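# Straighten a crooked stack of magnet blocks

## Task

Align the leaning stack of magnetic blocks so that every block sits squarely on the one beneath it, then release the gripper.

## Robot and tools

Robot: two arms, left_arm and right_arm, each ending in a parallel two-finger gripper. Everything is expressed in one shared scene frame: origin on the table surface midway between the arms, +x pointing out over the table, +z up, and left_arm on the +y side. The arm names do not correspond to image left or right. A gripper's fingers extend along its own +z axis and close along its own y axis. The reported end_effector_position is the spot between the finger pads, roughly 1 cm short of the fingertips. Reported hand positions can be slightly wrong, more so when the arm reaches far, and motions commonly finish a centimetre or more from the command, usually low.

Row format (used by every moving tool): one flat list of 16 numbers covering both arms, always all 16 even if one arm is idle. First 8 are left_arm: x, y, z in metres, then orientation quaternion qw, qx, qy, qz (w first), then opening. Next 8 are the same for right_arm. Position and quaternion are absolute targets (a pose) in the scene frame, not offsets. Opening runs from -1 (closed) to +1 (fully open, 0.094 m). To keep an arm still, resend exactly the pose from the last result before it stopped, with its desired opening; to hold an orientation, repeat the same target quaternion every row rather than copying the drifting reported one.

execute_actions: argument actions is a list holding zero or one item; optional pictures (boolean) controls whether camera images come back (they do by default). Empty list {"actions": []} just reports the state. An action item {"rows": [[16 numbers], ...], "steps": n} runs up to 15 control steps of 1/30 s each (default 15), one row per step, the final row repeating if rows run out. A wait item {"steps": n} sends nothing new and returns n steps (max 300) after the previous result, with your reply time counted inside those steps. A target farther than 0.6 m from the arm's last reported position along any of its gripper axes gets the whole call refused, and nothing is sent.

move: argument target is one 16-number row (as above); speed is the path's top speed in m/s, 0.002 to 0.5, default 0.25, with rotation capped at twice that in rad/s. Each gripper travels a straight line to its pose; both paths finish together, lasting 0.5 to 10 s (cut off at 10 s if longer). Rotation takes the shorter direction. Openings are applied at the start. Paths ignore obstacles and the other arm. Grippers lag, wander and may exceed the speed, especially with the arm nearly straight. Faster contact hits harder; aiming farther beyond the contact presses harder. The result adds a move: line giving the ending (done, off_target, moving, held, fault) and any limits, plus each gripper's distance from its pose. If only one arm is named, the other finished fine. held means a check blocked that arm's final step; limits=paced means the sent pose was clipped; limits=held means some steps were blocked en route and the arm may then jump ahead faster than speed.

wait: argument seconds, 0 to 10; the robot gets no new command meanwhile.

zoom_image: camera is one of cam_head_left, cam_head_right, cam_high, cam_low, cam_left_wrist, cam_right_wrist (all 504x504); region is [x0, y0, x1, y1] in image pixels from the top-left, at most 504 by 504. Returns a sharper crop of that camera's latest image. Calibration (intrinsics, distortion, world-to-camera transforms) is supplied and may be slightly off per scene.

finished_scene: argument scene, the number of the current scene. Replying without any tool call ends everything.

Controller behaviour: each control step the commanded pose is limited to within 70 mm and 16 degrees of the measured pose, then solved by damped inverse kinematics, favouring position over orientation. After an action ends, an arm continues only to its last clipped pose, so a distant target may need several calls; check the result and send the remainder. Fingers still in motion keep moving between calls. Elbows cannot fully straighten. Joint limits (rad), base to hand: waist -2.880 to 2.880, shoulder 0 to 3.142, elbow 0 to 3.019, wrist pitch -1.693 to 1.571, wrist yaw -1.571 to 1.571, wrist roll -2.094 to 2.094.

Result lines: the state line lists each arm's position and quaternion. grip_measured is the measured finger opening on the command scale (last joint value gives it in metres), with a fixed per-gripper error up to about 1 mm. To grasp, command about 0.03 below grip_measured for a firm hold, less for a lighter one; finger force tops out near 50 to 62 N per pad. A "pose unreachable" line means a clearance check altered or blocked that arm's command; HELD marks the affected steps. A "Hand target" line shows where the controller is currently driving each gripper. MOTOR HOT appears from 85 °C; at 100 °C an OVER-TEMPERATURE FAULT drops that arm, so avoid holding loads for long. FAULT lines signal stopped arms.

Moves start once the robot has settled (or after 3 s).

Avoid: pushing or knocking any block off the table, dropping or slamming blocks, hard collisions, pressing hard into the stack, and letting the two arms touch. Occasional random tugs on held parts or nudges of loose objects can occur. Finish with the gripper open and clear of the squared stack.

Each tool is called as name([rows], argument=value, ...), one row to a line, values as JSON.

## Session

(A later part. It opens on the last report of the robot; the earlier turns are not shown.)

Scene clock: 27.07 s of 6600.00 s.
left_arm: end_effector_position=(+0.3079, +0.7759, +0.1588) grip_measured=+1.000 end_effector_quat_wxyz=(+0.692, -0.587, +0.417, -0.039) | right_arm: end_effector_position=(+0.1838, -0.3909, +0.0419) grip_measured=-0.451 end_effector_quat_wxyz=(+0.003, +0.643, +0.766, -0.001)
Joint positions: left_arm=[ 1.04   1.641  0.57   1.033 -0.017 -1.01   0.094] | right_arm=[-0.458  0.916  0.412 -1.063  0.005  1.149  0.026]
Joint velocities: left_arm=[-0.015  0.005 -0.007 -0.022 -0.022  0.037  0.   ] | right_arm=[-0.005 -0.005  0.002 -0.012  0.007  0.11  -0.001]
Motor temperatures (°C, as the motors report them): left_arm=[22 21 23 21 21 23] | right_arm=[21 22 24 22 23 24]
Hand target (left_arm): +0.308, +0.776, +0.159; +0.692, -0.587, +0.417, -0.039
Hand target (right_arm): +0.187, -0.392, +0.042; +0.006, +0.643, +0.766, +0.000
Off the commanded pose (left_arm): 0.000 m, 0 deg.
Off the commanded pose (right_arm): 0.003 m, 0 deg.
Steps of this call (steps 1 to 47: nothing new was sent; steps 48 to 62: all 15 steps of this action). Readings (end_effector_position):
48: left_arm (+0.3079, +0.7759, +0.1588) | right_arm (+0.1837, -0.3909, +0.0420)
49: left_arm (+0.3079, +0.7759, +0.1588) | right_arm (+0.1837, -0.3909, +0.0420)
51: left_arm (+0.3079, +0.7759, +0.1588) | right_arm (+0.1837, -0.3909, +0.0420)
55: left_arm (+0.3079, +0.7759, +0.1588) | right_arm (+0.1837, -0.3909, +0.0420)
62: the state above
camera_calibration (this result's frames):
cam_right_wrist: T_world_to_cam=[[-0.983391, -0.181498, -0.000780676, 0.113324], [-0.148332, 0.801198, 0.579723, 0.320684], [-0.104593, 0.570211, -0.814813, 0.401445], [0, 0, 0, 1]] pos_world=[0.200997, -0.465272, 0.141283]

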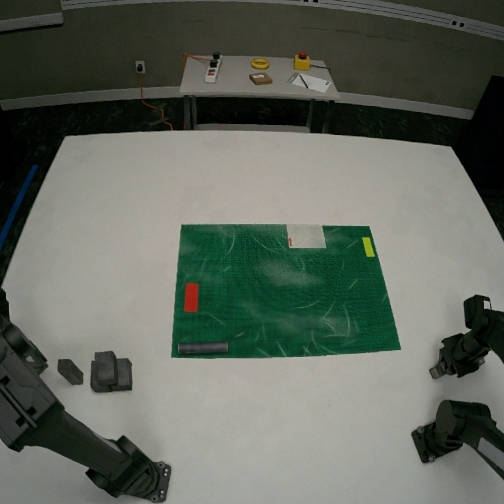

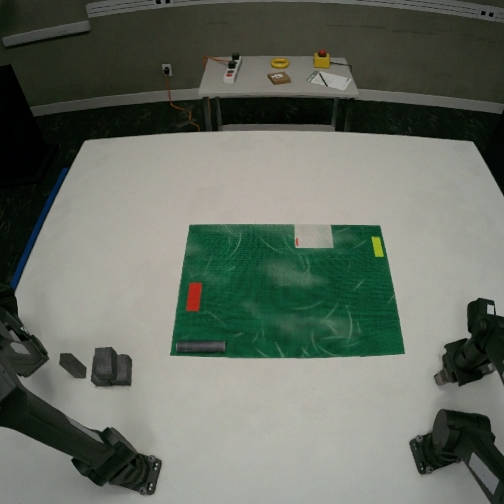

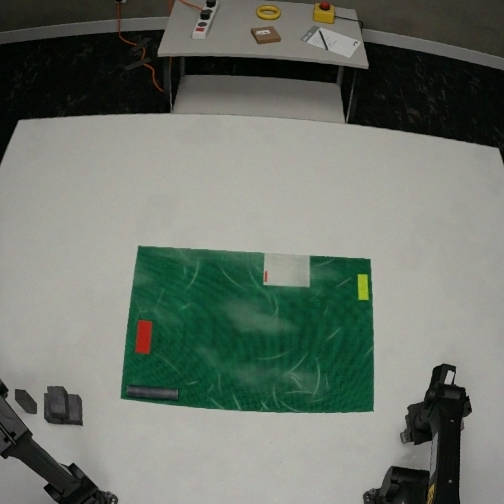

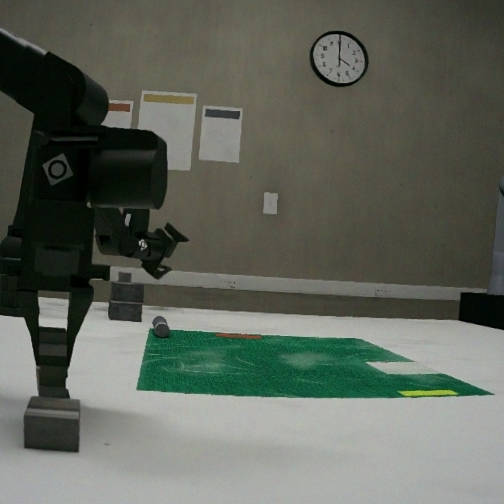

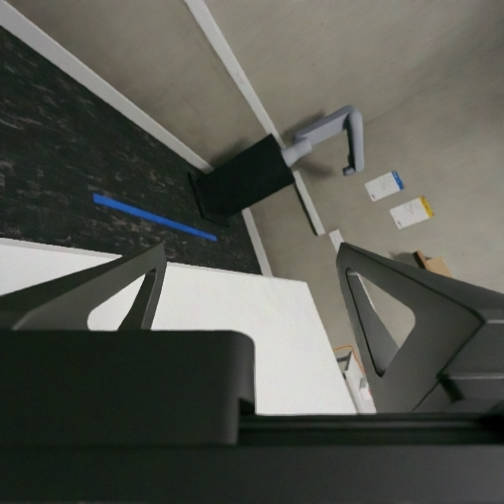

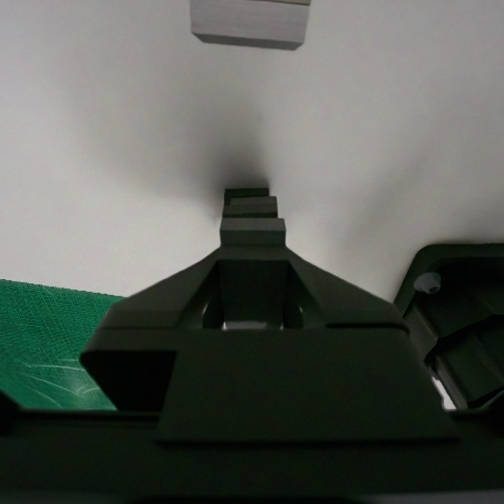

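execute_actions([
  {"rows":[[0.3079,0.7759,0.1588,0.692,-0.587,0.417,-0.039,1,0.187,-0.392,0.042,0.006,0.643,0.766,0,-0.15],[0.3079,0.7759,0.1588,0.692,-0.587,0.417,-0.039,1,0.187,-0.392,0.042,0.006,0.643,0.766,0,-0.15],[0.3079,0.7759,0.1588,0.692,-0.587,0.417,-0.039,1,0.187,-0.392,0.042,0.006,0.643,0.766,0,-0.15],[0.3079,0.7759,0.1588,0.692,-0.587,0.417,-0.039,1,0.187,-0.392,0.040,0.006,0.643,0.766,0,-0.15],[0.3079,0.7759,0.1588,0.692,-0.587,0.417,-0.039,1,0.187,-0.392,0.037,0.006,0.643,0.766,0,-0.15],[0.3079,0.7759,0.1588,0.692,-0.587,0.417,-0.039,1,0.187,-0.392,0.034,0.006,0.643,0.766,0,-0.15],[0.3079,0.7759,0.1588,0.692,-0.587,0.417,-0.039,1,0.187,-0.392,0.031,0.006,0.643,0.766,0,-0.15],[0.3079,0.7759,0.1588,0.692,-0.587,0.417,-0.039,1,0.187,-0.392,0.028,0.006,0.643,0.766,0,-0.15],[0.3079,0.7759,0.1588,0.692,-0.587,0.417,-0.039,1,0.187,-0.392,0.026,0.006,0.643,0.766,0,-0.15],[0.3079,0.7759,0.1588,0.692,-0.587,0.417,-0.039,1,0.187,-0.392,0.025,0.006,0.643,0.766,0,-0.15]],"steps":15},
], pictures=false)

execute_actions([
  {"rows":[[0.3079,0.7759,0.1588,0.692,-0.587,0.417,-0.039,1,0.187,-0.392,0.025,0.006,0.643,0.766,0,-0.25],[0.3079,0.7759,0.1588,0.692,-0.587,0.417,-0.039,1,0.187,-0.392,0.025,0.006,0.643,0.766,0,-0.31],[0.3079,0.7759,0.1588,0.692,-0.587,0.417,-0.039,1,0.187,-0.392,0.025,0.006,0.643,0.766,0,-0.34],[0.3079,0.7759,0.1588,0.692,-0.587,0.417,-0.039,1,0.187,-0.392,0.025,0.006,0.643,0.766,0,-0.37],[0.3079,0.7759,0.1588,0.692,-0.587,0.417,-0.039,1,0.187,-0.392,0.025,0.006,0.643,0.766,0,-0.40],[0.3079,0.7759,0.1588,0.692,-0.587,0.417,-0.039,1,0.187,-0.392,0.025,0.006,0.643,0.766,0,-0.42],[0.3079,0.7759,0.1588,0.692,-0.587,0.417,-0.039,1,0.187,-0.392,0.025,0.006,0.643,0.766,0,-0.44],[0.3079,0.7759,0.1588,0.692,-0.587,0.417,-0.039,1,0.187,-0.392,0.025,0.006,0.643,0.766,0,-0.46],[0.3079,0.7759,0.1588,0.692,-0.587,0.417,-0.039,1,0.187,-0.392,0.025,0.006,0.643,0.766,0,-0.5]],"steps":12},
], pictures=false)

execute_actions([
  {"rows":[[0.3079,0.7759,0.1588,0.692,-0.587,0.417,-0.039,1,0.187,-0.392,0.025,0.006,0.643,0.766,0,-0.15],[0.3079,0.7759,0.1588,0.692,-0.587,0.417,-0.039,1,0.187,-0.392,0.025,0.006,0.643,0.766,0,-0.15],[0.3079,0.7759,0.1588,0.692,-0.587,0.417,-0.039,1,0.187,-0.392,0.025,0.006,0.643,0.766,0,-0.15],[0.3079,0.7759,0.1588,0.692,-0.587,0.417,-0.039,1,0.187,-0.392,0.023,0.006,0.643,0.766,0,-0.15],[0.3079,0.7759,0.1588,0.692,-0.587,0.417,-0.039,1,0.187,-0.392,0.020,0.006,0.643,0.766,0,-0.15],[0.3079,0.7759,0.1588,0.692,-0.587,0.417,-0.039,1,0.187,-0.392,0.017,0.006,0.643,0.766,0,-0.15],[0.3079,0.7759,0.1588,0.692,-0.587,0.417,-0.039,1,0.187,-0.392,0.014,0.006,0.643,0.766,0,-0.15],[0.3079,0.7759,0.1588,0.692,-0.587,0.417,-0.039,1,0.187,-0.392,0.011,0.006,0.643,0.766,0,-0.15],[0.3079,0.7759,0.1588,0.692,-0.587,0.417,-0.039,1,0.187,-0.392,0.009,0.006,0.643,0.766,0,-0.15],[0.3079,0.7759,0.1588,0.692,-0.587,0.417,-0.039,1,0.187,-0.392,0.008,0.006,0.643,0.766,0,-0.15]],"steps":15},
], pictures=false)

execute_actions([
  {"rows":[[0.3079,0.7759,0.1588,0.692,-0.587,0.417,-0.039,1,0.187,-0.392,0.008,0.006,0.643,0.766,0,-0.25],[0.3079,0.7759,0.1588,0.692,-0.587,0.417,-0.039,1,0.187,-0.392,0.008,0.006,0.643,0.766,0,-0.31],[0.3079,0.7759,0.1588,0.692,-0.587,0.417,-0.039,1,0.187,-0.392,0.008,0.006,0.643,0.766,0,-0.34],[0.3079,0.7759,0.1588,0.692,-0.587,0.417,-0.039,1,0.187,-0.392,0.008,0.006,0.643,0.766,0,-0.37],[0.3079,0.7759,0.1588,0.692,-0.587,0.417,-0.039,1,0.187,-0.392,0.008,0.006,0.643,0.766,0,-0.40],[0.3079,0.7759,0.1588,0.692,-0.587,0.417,-0.039,1,0.187,-0.392,0.008,0.006,0.643,0.766,0,-0.42],[0.3079,0.7759,0.1588,0.692,-0.587,0.417,-0.039,1,0.187,-0.392,0.008,0.006,0.643,0.766,0,-0.44],[0.3079,0.7759,0.1588,0.692,-0.587,0.417,-0.039,1,0.187,-0.392,0.008,0.006,0.643,0.766,0,-0.46],[0.3079,0.7759,0.1588,0.692,-0.587,0.417,-0.039,1,0.187,-0.392,0.008,0.006,0.643,0.766,0,-0.5]],"steps":12},
])

zoom_image(camera="cam_low", region=[0, 280, 150, 430])

zoom_image(camera="cam_right_wrist", region=[180, 180, 330, 330])

Scene clock: 33.30 s of 6600.00 s.
left_arm: end_effector_position=(+0.3079, +0.7759, +0.1588) grip_measured=+1.000 end_effector_quat_wxyz=(+0.692, -0.587, +0.417, -0.039) | right_arm: end_effector_position=(+0.1821, -0.3905, +0.0241) grip_measured=-0.152 end_effector_quat_wxyz=(-0.000, +0.643, +0.766, -0.003)
Joint positions: left_arm=[ 1.04   1.641  0.57   1.033 -0.017 -1.01   0.094] | right_arm=[-0.458  0.96   0.378 -0.993  0.005  1.149  0.04 ]
Joint velocities: left_arm=[ 0.005  0.005  0.007 -0.002  0.007 -0.007  0.   ] | right_arm=[-0.005 -0.005  0.017  0.017 -0.007  0.037  0.001]
Motor temperatures (°C, as the motors report them): left_arm=[22 21 23 21 21 23] | right_arm=[21 22 24 22 23 24]
Hand target (left_arm): +0.308, +0.776, +0.159; +0.692, -0.587, +0.417, -0.039
Hand target (right_arm): +0.187, -0.392, +0.025; +0.006, +0.643, +0.766, +0.000
Off the commanded pose (left_arm): 0.000 m, 0 deg.
Off the commanded pose (right_arm): 0.005 m, 1 deg.
Steps of this call (steps 1 to 90: nothing new was sent; then 2.73 s passed at rest; steps 91 to 105: all 15 steps of this action). Readings (end_effector_position):
91: left_arm (+0.3079, +0.7759, +0.1588) | right_arm (+0.1839, -0.3909, +0.0419)
92: left_arm (+0.3079, +0.7759, +0.1588) | right_arm (+0.1840, -0.3910, +0.0419)
94: left_arm (+0.3079, +0.7759, +0.1588) | right_arm (+0.1843, -0.3910, +0.0418)
98: left_arm (+0.3079, +0.7759, +0.1588) | right_arm (+0.1867, -0.3916, +0.0364)
105: the state above

Scene clock: 33.70 s of 6600.00 s.
left_arm: end_effector_position=(+0.3079, +0.7759, +0.1588) grip_measured=+1.000 end_effector_quat_wxyz=(+0.692, -0.587, +0.417, -0.039) | right_arm: end_effector_position=(+0.1827, -0.3906, +0.0240) grip_measured=-0.450 end_effector_quat_wxyz=(+0.001, +0.643, +0.766, -0.002)
Joint positions: left_arm=[ 1.04   1.641  0.57   1.033 -0.017 -1.01   0.094] | right_arm=[-0.458  0.96   0.378 -0.989  0.005  1.149  0.026]
Joint velocities: left_arm=[-0.015 -0.005 -0.002 -0.002  0.022  0.037  0.   ] | right_arm=[-0.005 -0.005 -0.027  0.002  0.007 -0.037 -0.   ]
Motor temperatures (°C, as the motors report them): left_arm=[22 21 23 21 21 23] | right_arm=[21 22 24 22 23 24]
Hand target (left_arm): +0.308, +0.776, +0.159; +0.692, -0.587, +0.417, -0.039
Hand target (right_arm): +0.187, -0.392, +0.025; +0.006, +0.643, +0.766, +0.000
Off the commanded pose (left_arm): 0.000 m, 0 deg.
Off the commanded pose (right_arm): 0.005 m, 1 deg.
Steps of this call (steps 1 to 12: all 12 steps of this action). Readings (end_effector_position):
1: left_arm (+0.3079, +0.7759, +0.1588) | right_arm (+0.1824, -0.3905, +0.0241)
2: left_arm (+0.3079, +0.7759, +0.1588) | right_arm (+0.1827, -0.3906, +0.0241)
4: left_arm (+0.3079, +0.7759, +0.1588) | right_arm (+0.1829, -0.3907, +0.0241)
8: left_arm (+0.3079, +0.7759, +0.1588) | right_arm (+0.1829, -0.3907, +0.0241)
12: the state above

Scene clock: 34.20 s of 6600.00 s.
left_arm: end_effector_position=(+0.3079, +0.7759, +0.1588) grip_measured=+1.000 end_effector_quat_wxyz=(+0.692, -0.587, +0.417, -0.039) | right_arm: end_effector_position=(+0.1823, -0.3905, +0.0074) grip_measured=-0.152 end_effector_quat_wxyz=(-0.000, +0.643, +0.766, -0.003)
Joint positions: left_arm=[ 1.04   1.641  0.57   1.033 -0.017 -1.01   0.094] | right_arm=[-0.458  1.009  0.35  -0.914  0.005  1.149  0.04 ]
Joint velocities: left_arm=[-0.015 -0.005 -0.007  0.002 -0.081 -0.022  0.   ] | right_arm=[ 0.005 -0.015  0.017  0.007  0.037 -0.022 -0.001]
Motor temperatures (°C, as the motors report them): left_arm=[22 21 23 21 21 23] | right_arm=[21 22 24 22 23 24]
Hand target (left_arm): +0.308, +0.776, +0.159; +0.692, -0.587, +0.417, -0.039
Hand target (right_arm): +0.187, -0.392, +0.008; +0.006, +0.643, +0.766, +0.000
Off the commanded pose (left_arm): 0.000 m, 0 deg.
Off the commanded pose (right_arm): 0.005 m, 1 deg.
Steps of this call (steps 1 to 15: all 15 steps of this action). Readings (end_effector_position):
1: left_arm (+0.3079, +0.7759, +0.1588) | right_arm (+0.1828, -0.3907, +0.0240)
2: left_arm (+0.3079, +0.7759, +0.1588) | right_arm (+0.1829, -0.3907, +0.0240)
4: left_arm (+0.3079, +0.7759, +0.1588) | right_arm (+0.1834, -0.3908, +0.0240)
8: left_arm (+0.3079, +0.7759, +0.1588) | right_arm (+0.1869, -0.3917, +0.0194)
15: the state above

Scene clock: 34.60 s of 6600.00 s.
left_arm: end_effector_position=(+0.3079, +0.7759, +0.1588) grip_measured=+1.000 end_effector_quat_wxyz=(+0.692, -0.587, +0.417, -0.039) | right_arm: end_effector_position=(+0.1856, -0.3908, +0.0074) grip_measured=-0.451 end_effector_quat_wxyz=(+0.005, +0.643, +0.766, +0.002)
Joint positions: left_arm=[ 1.04   1.641  0.57   1.033 -0.017 -1.01   0.094] | right_arm=[-0.458  1.009  0.35  -0.901  0.002  1.149  0.026]
Joint velocities: left_arm=[-0.015 -0.024 -0.012 -0.027 -0.037  0.066  0.   ] | right_arm=[-0.005 -0.015  0.002 -0.002  0.007  0.007  0.001]
Motor temperatures (°C, as the motors report them): left_arm=[22 21 23 21 21 23] | right_arm=[21 22 24 22 23 24]
Hand target (left_arm): +0.308, +0.776, +0.159; +0.692, -0.587, +0.417, -0.039
Hand target (right_arm): +0.187, -0.392, +0.008; +0.006, +0.643, +0.766, +0.000
Off the commanded pose (left_arm): 0.000 m, 0 deg.
Off the commanded pose (right_arm): 0.002 m, 0 deg.
Steps of this call (steps 1 to 12: all 12 steps of this action). Readings (end_effector_position):
1: left_arm (+0.3079, +0.7759, +0.1588) | right_arm (+0.1826, -0.3906, +0.0074)
2: left_arm (+0.3079, +0.7759, +0.1588) | right_arm (+0.1832, -0.3906, +0.0074)
4: left_arm (+0.3079, +0.7759, +0.1588) | right_arm (+0.1845, -0.3908, +0.0074)
8: left_arm (+0.3079, +0.7759, +0.1588) | right_arm (+0.1856, -0.3908, +0.0074)
12: the state above
camera_calibration (this result's frames):
cam_right_wrist: T_world_to_cam=[[-0.983353, -0.181514, -0.00829415, 0.115191], [-0.152643, 0.800458, 0.579627, 0.341411], [-0.098571, 0.571244, -0.81484, 0.37279], [0, 0, 0, 1]] pos_world=[0.202133, -0.46533, 0.106829]

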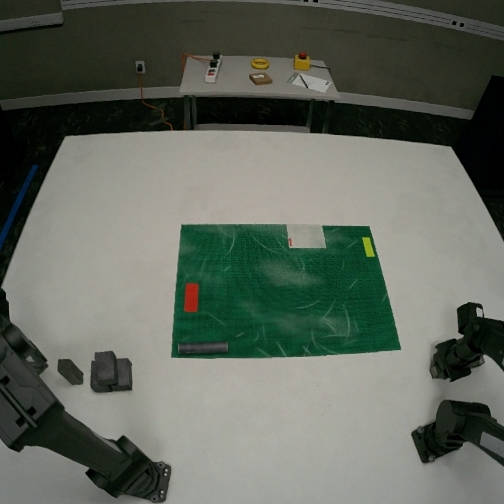

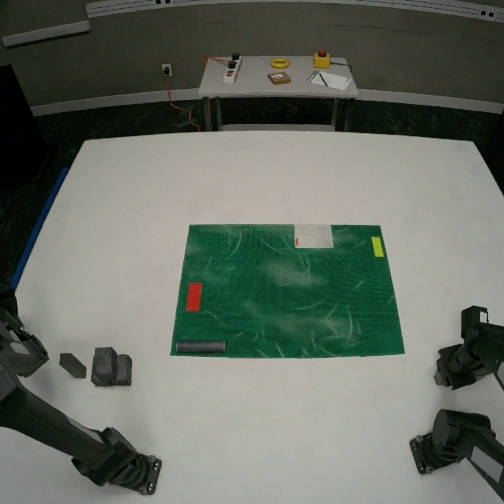

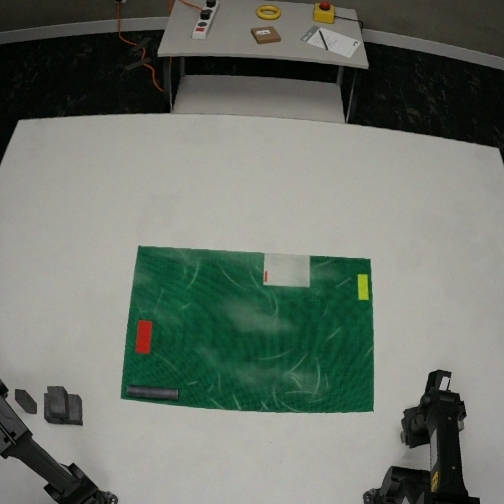

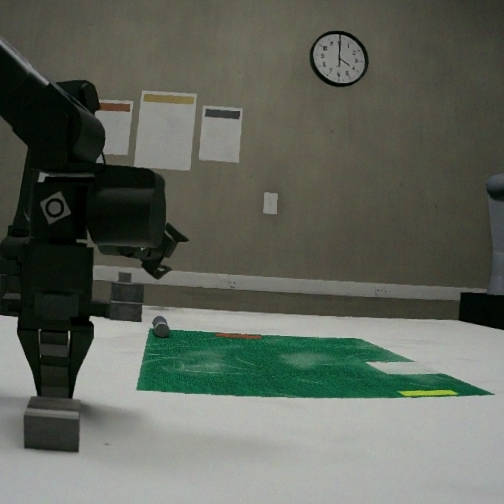

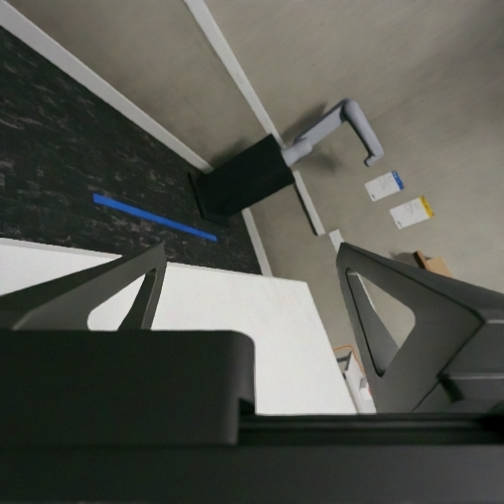

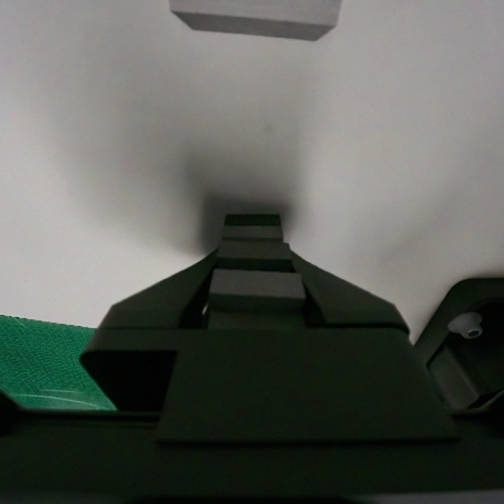

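Region (0, 280, 150, 430) of cam_low's 504x504 image, scaled by 3.360, with more detail than that image has.

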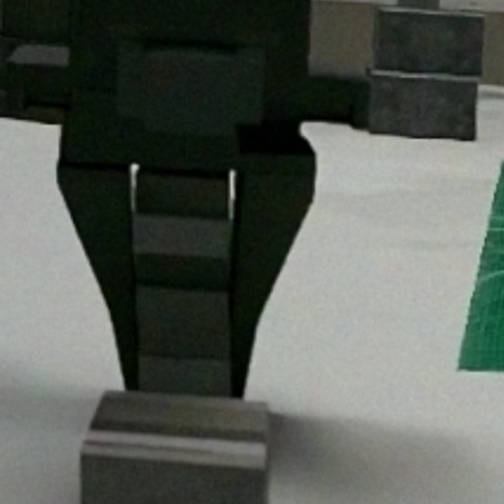

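Region (180, 180, 330, 330) of cam_right_wrist's 504x504 image, scaled by 3.360, with more detail than that image has.

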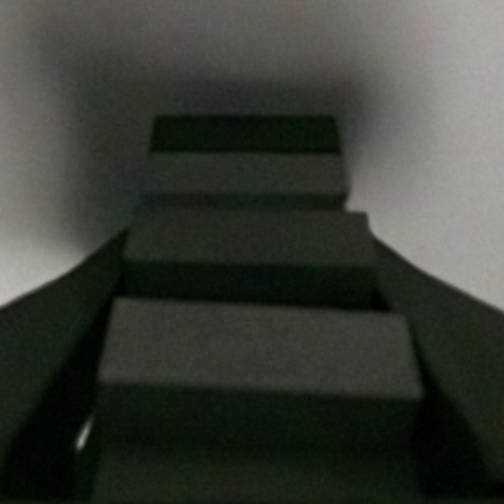

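execute_actions([
  {"rows":[[0.3079,0.7759,0.1588,0.692,-0.587,0.417,-0.039,1,0.187,-0.392,0.008,0.006,0.643,0.766,0,1]],"steps":8},
], pictures=false)

move(target=[0.3079,0.7759,0.1588,0.692,-0.587,0.417,-0.039,1,0.204,-0.398,0.085,0.02,0.643,0.766,0.008,1], speed=0.12)

move(target=[0.3079,0.7759,0.1588,0.692,-0.587,0.417,-0.039,1,0.188,-0.393,0.046,0.004,-0.087,0.996,0.004,1], speed=0.5)

Scene clock: 36.27 s of 6600.00 s.
left_arm: end_effector_position=(+0.3079, +0.7759, +0.1588) grip_measured=+1.000 end_effector_quat_wxyz=(+0.692, -0.587, +0.417, -0.039) | right_arm: end_effector_position=(+0.1856, -0.3909, +0.0074) grip_measured=+1.000 end_effector_quat_wxyz=(+0.005, +0.643, +0.766, +0.001)
Joint positions: left_arm=[ 1.04   1.641  0.57   1.033 -0.017 -1.01   0.094] | right_arm=[-0.458  1.009  0.35  -0.901  0.002  1.149  0.094]
Joint velocities: left_arm=[-0.015 -0.005 -0.012  0.002 -0.022  0.051  0.   ] | right_arm=[ 0.005  0.005 -0.007  0.007 -0.022 -0.022  0.   ]
Motor temperatures (°C, as the motors report them): left_arm=[22 21 23 21 21 23] | right_arm=[21 22 24 22 23 24]
Hand target (left_arm): +0.308, +0.776, +0.159; +0.692, -0.587, +0.417, -0.039
Hand target (right_arm): +0.187, -0.392, +0.008; +0.006, +0.643, +0.766, -0.000
Off the commanded pose (left_arm): 0.000 m, 0 deg.
Off the commanded pose (right_arm): 0.002 m, 0 deg.
Steps of this call (steps 1 to 42: nothing new was sent; steps 43 to 50: all 8 steps of this action). Readings (end_effector_position):
43: left_arm (+0.3079, +0.7759, +0.1588) | right_arm (+0.1856, -0.3909, +0.0074)
44: left_arm (+0.3079, +0.7759, +0.1588) | right_arm (+0.1856, -0.3909, +0.0074)
46: left_arm (+0.3079, +0.7759, +0.1588) | right_arm (+0.1856, -0.3909, +0.0074)
50: the state above

Scene clock: 37.53 s of 6600.00 s.
left_arm: end_effector_position=(+0.3079, +0.7759, +0.1588) grip_measured=+1.000 end_effector_quat_wxyz=(+0.692, -0.587, +0.417, -0.039) | right_arm: end_effector_position=(+0.1873, -0.3917, +0.0650) grip_measured=+1.000 end_effector_quat_wxyz=(-0.002, +0.643, +0.766, -0.002)
Joint positions: left_arm=[ 1.04   1.641  0.57   1.033 -0.017 -1.01   0.094] | right_arm=[-0.459  0.894  0.469 -1.152  0.002  1.148  0.094]
Joint velocities: left_arm=[ 0.005 -0.005 -0.002 -0.002  0.007  0.037  0.   ] | right_arm=[-0.005  0.005  0.002  0.002  0.007 -0.022  0.   ]
Motor temperatures (°C, as the motors report them): left_arm=[22 21 23 21 21 23] | right_arm=[21 22 24 22 23 24]
Hand target (left_arm): +0.308, +0.776, +0.159; +0.692, -0.587, +0.417, -0.039
Hand target (right_arm): +0.204, -0.398, +0.084; +0.020, +0.643, +0.766, +0.008
Off the commanded pose (left_arm): 0.000 m, 0 deg.
Off the commanded pose (right_arm): 0.027 m, 3 deg.
move: off_target (right_arm)
camera_calibration (this result's frames):
cam_right_wrist: T_world_to_cam=[[-0.983432, -0.181135, 0.00711533, 0.116308], [-0.142807, 0.798321, 0.585056, 0.305935], [-0.111655, 0.574347, -0.810962, 0.423775], [0, 0, 0, 1]] pos_world=[0.205387, -0.466561, 0.163849]

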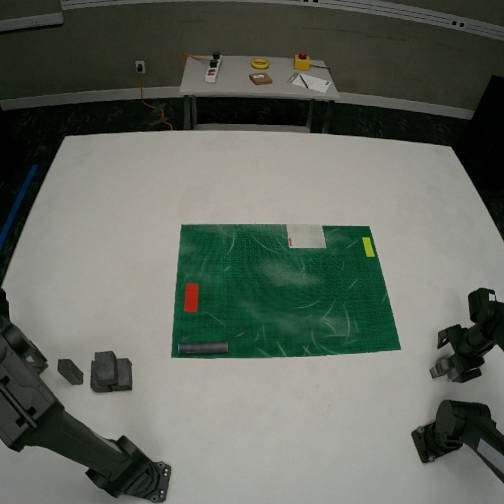

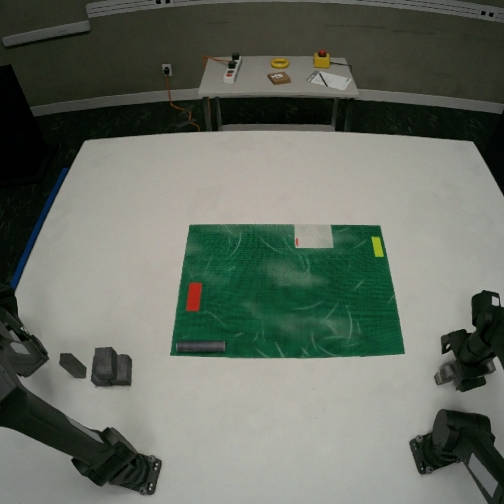

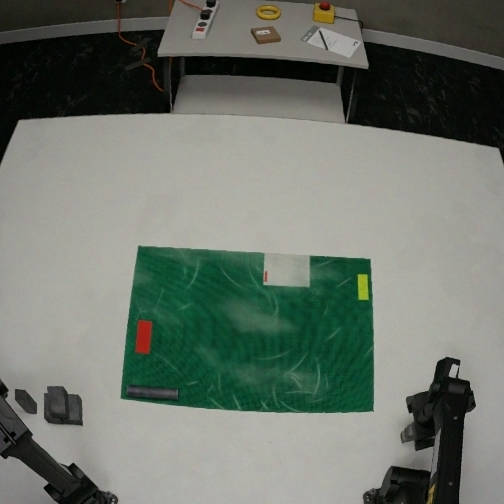

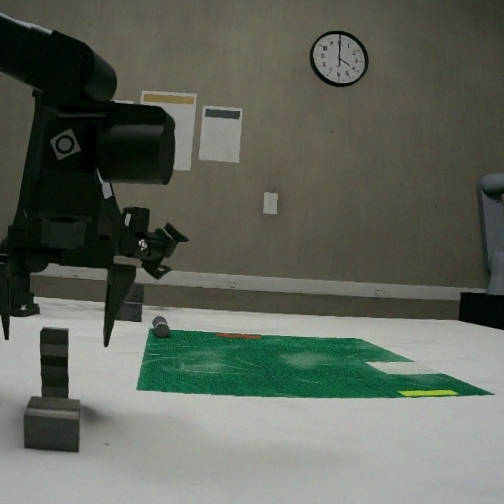

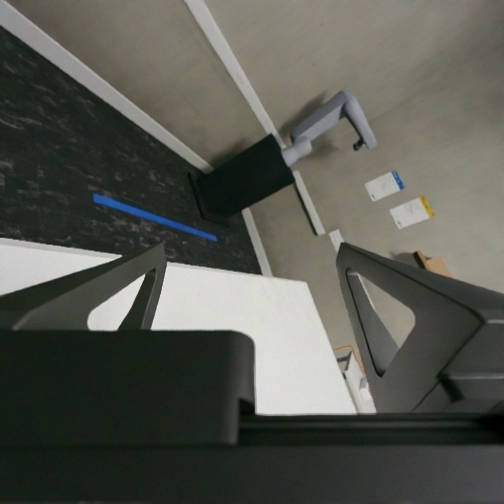

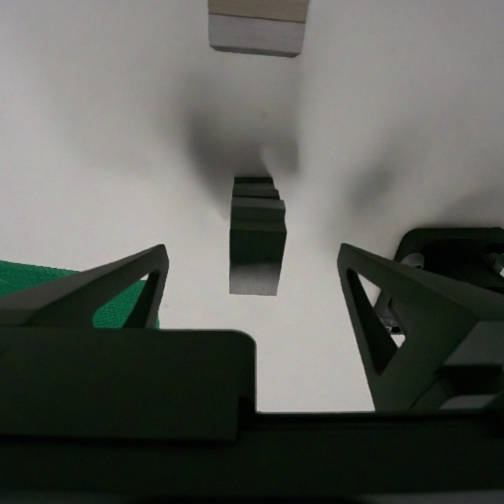

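Scene clock: 39.87 s of 6600.00 s.
left_arm: end_effector_position=(+0.3079, +0.7759, +0.1588) grip_measured=+1.000 end_effector_quat_wxyz=(+0.692, -0.587, +0.417, -0.039) | right_arm: end_effector_position=(+0.1857, -0.3913, +0.0468) grip_measured=+1.000 end_effector_quat_wxyz=(+0.002, -0.085, +0.996, +0.003)
Joint positions: left_arm=[ 1.04   1.641  0.57   1.033 -0.017 -1.01   0.094] | right_arm=[-0.467  0.915  0.426 -1.08  -0.006 -0.429  0.094]
Joint velocities: left_arm=[-0.005  0.005  0.012 -0.017  0.037 -0.007  0.   ] | right_arm=[-0.015 -0.015 -0.012  0.012 -0.037 -0.037  0.   ]
Motor temperatures (°C, as the motors report them): left_arm=[22 21 23 21 21 23] | right_arm=[21 22 24 22 23 24]
Hand target (left_arm): +0.308, +0.776, +0.159; +0.692, -0.587, +0.417, -0.039
Hand target (right_arm): +0.188, -0.393, +0.046; +0.004, -0.087, +0.996, +0.004
Off the commanded pose (left_arm): 0.000 m, 0 deg.
Off the commanded pose (right_arm): 0.003 m, 0 deg.
move: done
camera_calibration (this result's frames):
cam_right_wrist: T_world_to_cam=[[0.179008, -0.983837, -0.0044603, -0.414503], [-0.800265, -0.148242, 0.581034, 0.0679506], [-0.572304, -0.10044, -0.813867, 0.230298], [0, 0, 0, 1]] pos_world=[0.260378, -0.3746, 0.146101]

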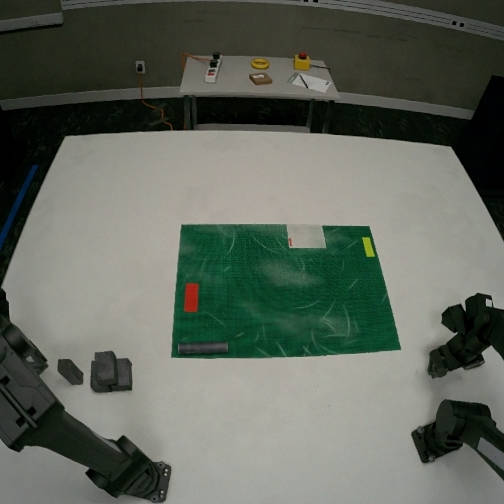

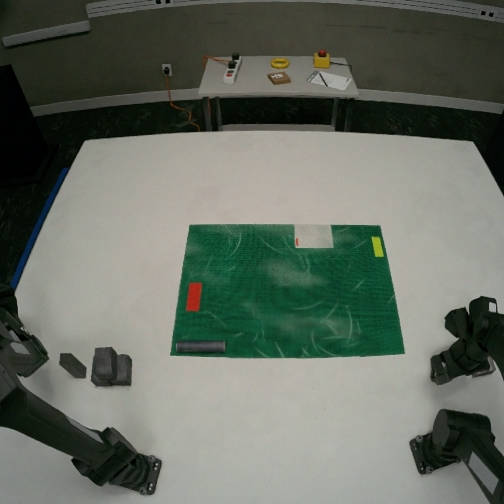

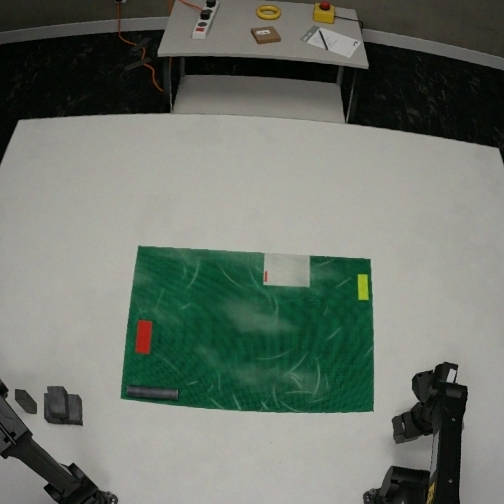

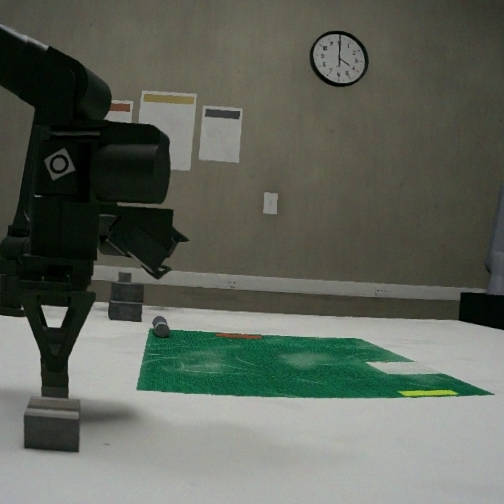

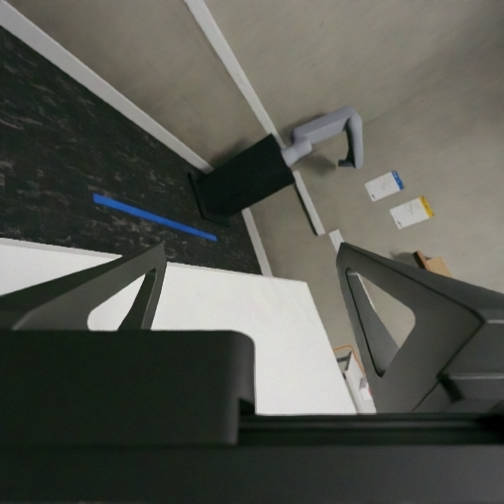

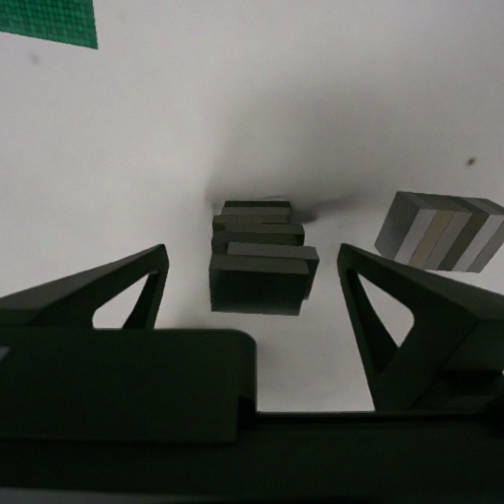

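execute_actions([
  {"rows":[[0.3079,0.7759,0.1588,0.692,-0.587,0.417,-0.039,1,0.188,-0.395,0.044,0.004,-0.087,0.996,-0.002,0.6],[0.3079,0.7759,0.1588,0.692,-0.587,0.417,-0.039,1,0.188,-0.396,0.043,0.004,-0.087,0.996,-0.002,0.3],[0.3079,0.7759,0.1588,0.692,-0.587,0.417,-0.039,1,0.188,-0.396,0.043,0.004,-0.087,0.996,-0.002,0.2],[0.3079,0.7759,0.1588,0.692,-0.587,0.417,-0.039,1,0.188,-0.396,0.043,0.004,-0.087,0.996,-0.002,0.2],[0.3079,0.7759,0.1588,0.692,-0.587,0.417,-0.039,1,0.188,-0.396,0.043,0.004,-0.087,0.996,-0.002,0.2],[0.3079,0.7759,0.1588,0.692,-0.587,0.417,-0.039,1,0.188,-0.396,0.043,0.004,-0.087,0.996,-0.002,0.17],[0.3079,0.7759,0.1588,0.692,-0.587,0.417,-0.039,1,0.188,-0.396,0.043,0.004,-0.087,0.996,-0.002,0.14],[0.3079,0.7759,0.1588,0.692,-0.587,0.417,-0.039,1,0.188,-0.396,0.043,0.004,-0.087,0.996,-0.002,0.11],[0.3079,0.7759,0.1588,0.692,-0.587,0.417,-0.039,1,0.188,-0.396,0.043,0.004,-0.087,0.996,-0.002,0.08],[0.3079,0.7759,0.1588,0.692,-0.587,0.417,-0.039,1,0.188,-0.396,0.043,0.004,-0.087,0.996,-0.002,0.05],[0.3079,0.7759,0.1588,0.692,-0.587,0.417,-0.039,1,0.188,-0.396,0.043,0.004,-0.087,0.996,-0.002,0.02],[0.3079,0.7759,0.1588,0.692,-0.587,0.417,-0.039,1,0.188,-0.396,0.043,0.004,-0.087,0.996,-0.002,-0.01],[0.3079,0.7759,0.1588,0.692,-0.587,0.417,-0.039,1,0.188,-0.396,0.043,0.004,-0.087,0.996,-0.002,-0.04],[0.3079,0.7759,0.1588,0.692,-0.587,0.417,-0.039,1,0.188,-0.396,0.043,0.004,-0.087,0.996,-0.002,-0.07],[0.3079,0.7759,0.1588,0.692,-0.587,0.417,-0.039,1,0.188,-0.396,0.043,0.004,-0.087,0.996,-0.002,-0.10]],"steps":15},
], pictures=false)

execute_actions([
  {"rows":[[0.3079,0.7759,0.1588,0.692,-0.587,0.417,-0.039,1,0.188,-0.396,0.043,0.004,-0.087,0.996,-0.002,-0.12],[0.3079,0.7759,0.1588,0.692,-0.587,0.417,-0.039,1,0.188,-0.396,0.043,0.004,-0.087,0.996,-0.002,-0.14],[0.3079,0.7759,0.1588,0.692,-0.587,0.417,-0.039,1,0.188,-0.396,0.043,0.004,-0.087,0.996,-0.002,-0.18]],"steps":7},
])

zoom_image(camera="cam_right_wrist", region=[180, 180, 330, 330])

Scene clock: 42.57 s of 6600.00 s.
left_arm: end_effector_position=(+0.3079, +0.7759, +0.1588) grip_measured=+1.000 end_effector_quat_wxyz=(+0.692, -0.587, +0.417, -0.039) | right_arm: end_effector_position=(+0.1873, -0.3950, +0.0441) grip_measured=-0.084 end_effector_quat_wxyz=(+0.005, -0.085, +0.996, -0.003)
Joint positions: left_arm=[ 1.04   1.641  0.57   1.033 -0.017 -1.01   0.094] | right_arm=[-0.476  0.922  0.421 -1.059  0.003 -0.436  0.043]
Joint velocities: left_arm=[ 0.005 -0.015 -0.007 -0.017 -0.051 -0.051  0.   ] | right_arm=[-0.005 -0.005 -0.017 -0.002  0.007 -0.066 -0.026]
Motor temperatures (°C, as the motors report them): left_arm=[22 21 23 21 21 23] | right_arm=[21 22 24 22 23 24]
Hand target (left_arm): +0.308, +0.776, +0.159; +0.692, -0.587, +0.417, -0.039
Hand target (right_arm): +0.188, -0.396, +0.043; +0.004, -0.087, +0.996, -0.002
Off the commanded pose (left_arm): 0.000 m, 0 deg.
Off the commanded pose (right_arm): 0.002 m, 0 deg.
Steps of this call (steps 1 to 66: nothing new was sent; steps 67 to 81: all 15 steps of this action). Readings (end_effector_position):
67: left_arm (+0.3079, +0.7759, +0.1588) | right_arm (+0.1859, -0.3916, +0.0466)
68: left_arm (+0.3079, +0.7759, +0.1588) | right_arm (+0.1864, -0.3921, +0.0461)
70: left_arm (+0.3079, +0.7759, +0.1588) | right_arm (+0.1865, -0.3928, +0.0449)
74: left_arm (+0.3079, +0.7759, +0.1588) | right_arm (+0.1868, -0.3940, +0.0441)
81: the state above

Scene clock: 42.80 s of 6600.00 s.
left_arm: end_effector_position=(+0.3079, +0.7759, +0.1588) grip_measured=+1.000 end_effector_quat_wxyz=(+0.692, -0.587, +0.417, -0.039) | right_arm: end_effector_position=(+0.1875, -0.3951, +0.0441) grip_measured=-0.123 end_effector_quat_wxyz=(+0.005, -0.085, +0.996, -0.003)
Joint positions: left_arm=[ 1.04   1.641  0.57   1.033 -0.017 -1.01   0.094] | right_arm=[-0.476  0.922  0.421 -1.058  0.003 -0.437  0.041]
Joint velocities: left_arm=[-0.015 -0.015  0.002  0.002 -0.007  0.037  0.   ] | right_arm=[-0.005 -0.015 -0.007  0.002 -0.007  0.007  0.   ]
Motor temperatures (°C, as the motors report them): left_arm=[22 21 23 21 21 23] | right_arm=[21 22 24 22 23 24]
Hand target (left_arm): +0.308, +0.776, +0.159; +0.692, -0.587, +0.417, -0.039
Hand target (right_arm): +0.188, -0.396, +0.043; +0.004, -0.087, +0.996, -0.002
Off the commanded pose (left_arm): 0.000 m, 0 deg.
Off the commanded pose (right_arm): 0.002 m, 0 deg.
Steps of this call (steps 1 to 7: all 7 steps of this action). Readings (end_effector_position):
1: left_arm (+0.3079, +0.7759, +0.1588) | right_arm (+0.1874, -0.3950, +0.0441)
2: left_arm (+0.3079, +0.7759, +0.1588) | right_arm (+0.1875, -0.3951, +0.0441)
4: left_arm (+0.3079, +0.7759, +0.1588) | right_arm (+0.1875, -0.3951, +0.0441)
7: the state above
camera_calibration (this result's frames):
cam_right_wrist: T_world_to_cam=[[0.178186, -0.983963, 0.00811149, -0.418974], [-0.804555, -0.140941, 0.576912, 0.0742448], [-0.566517, -0.109324, -0.816766, 0.224196], [0, 0, 0, 1]] pos_world=[0.2614, -0.377281, 0.143681]

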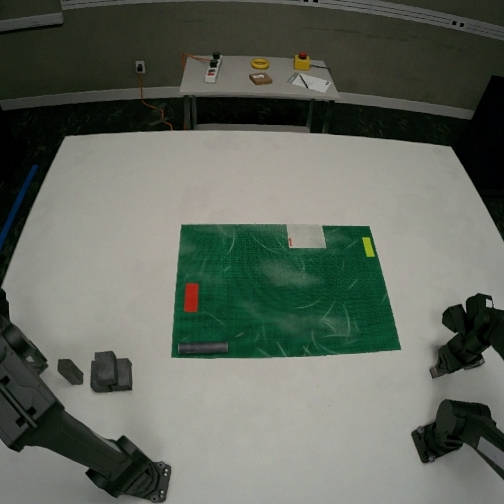

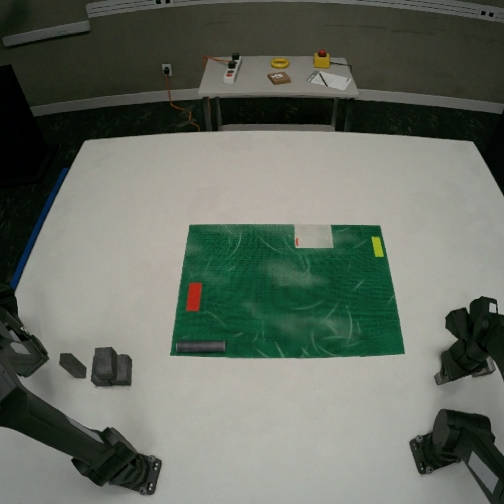

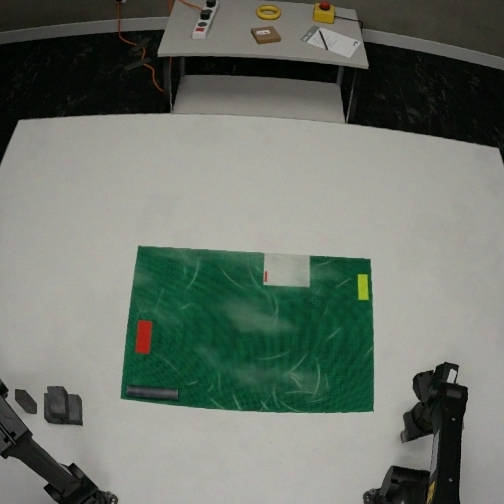

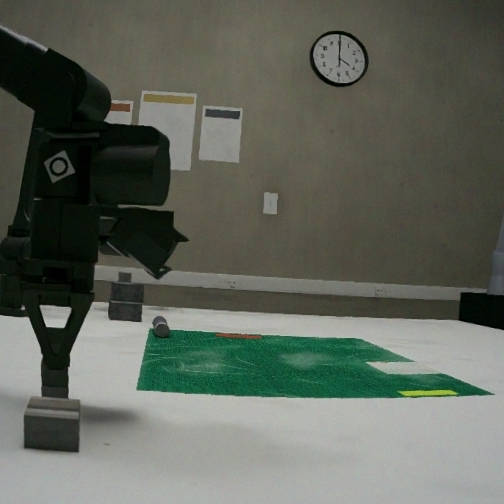

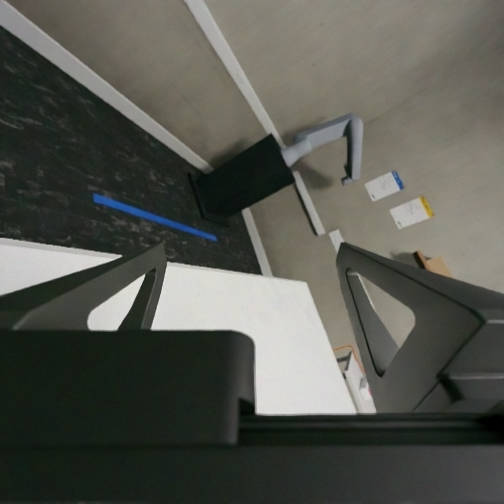

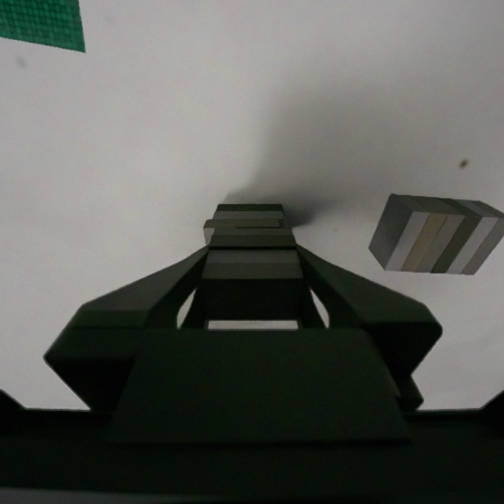

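Region (180, 180, 330, 330) of cam_right_wrist's 504x504 image, scaled by 3.360, with more detail than that image has.

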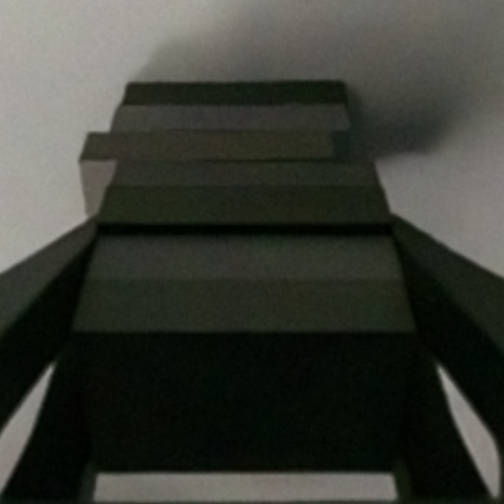

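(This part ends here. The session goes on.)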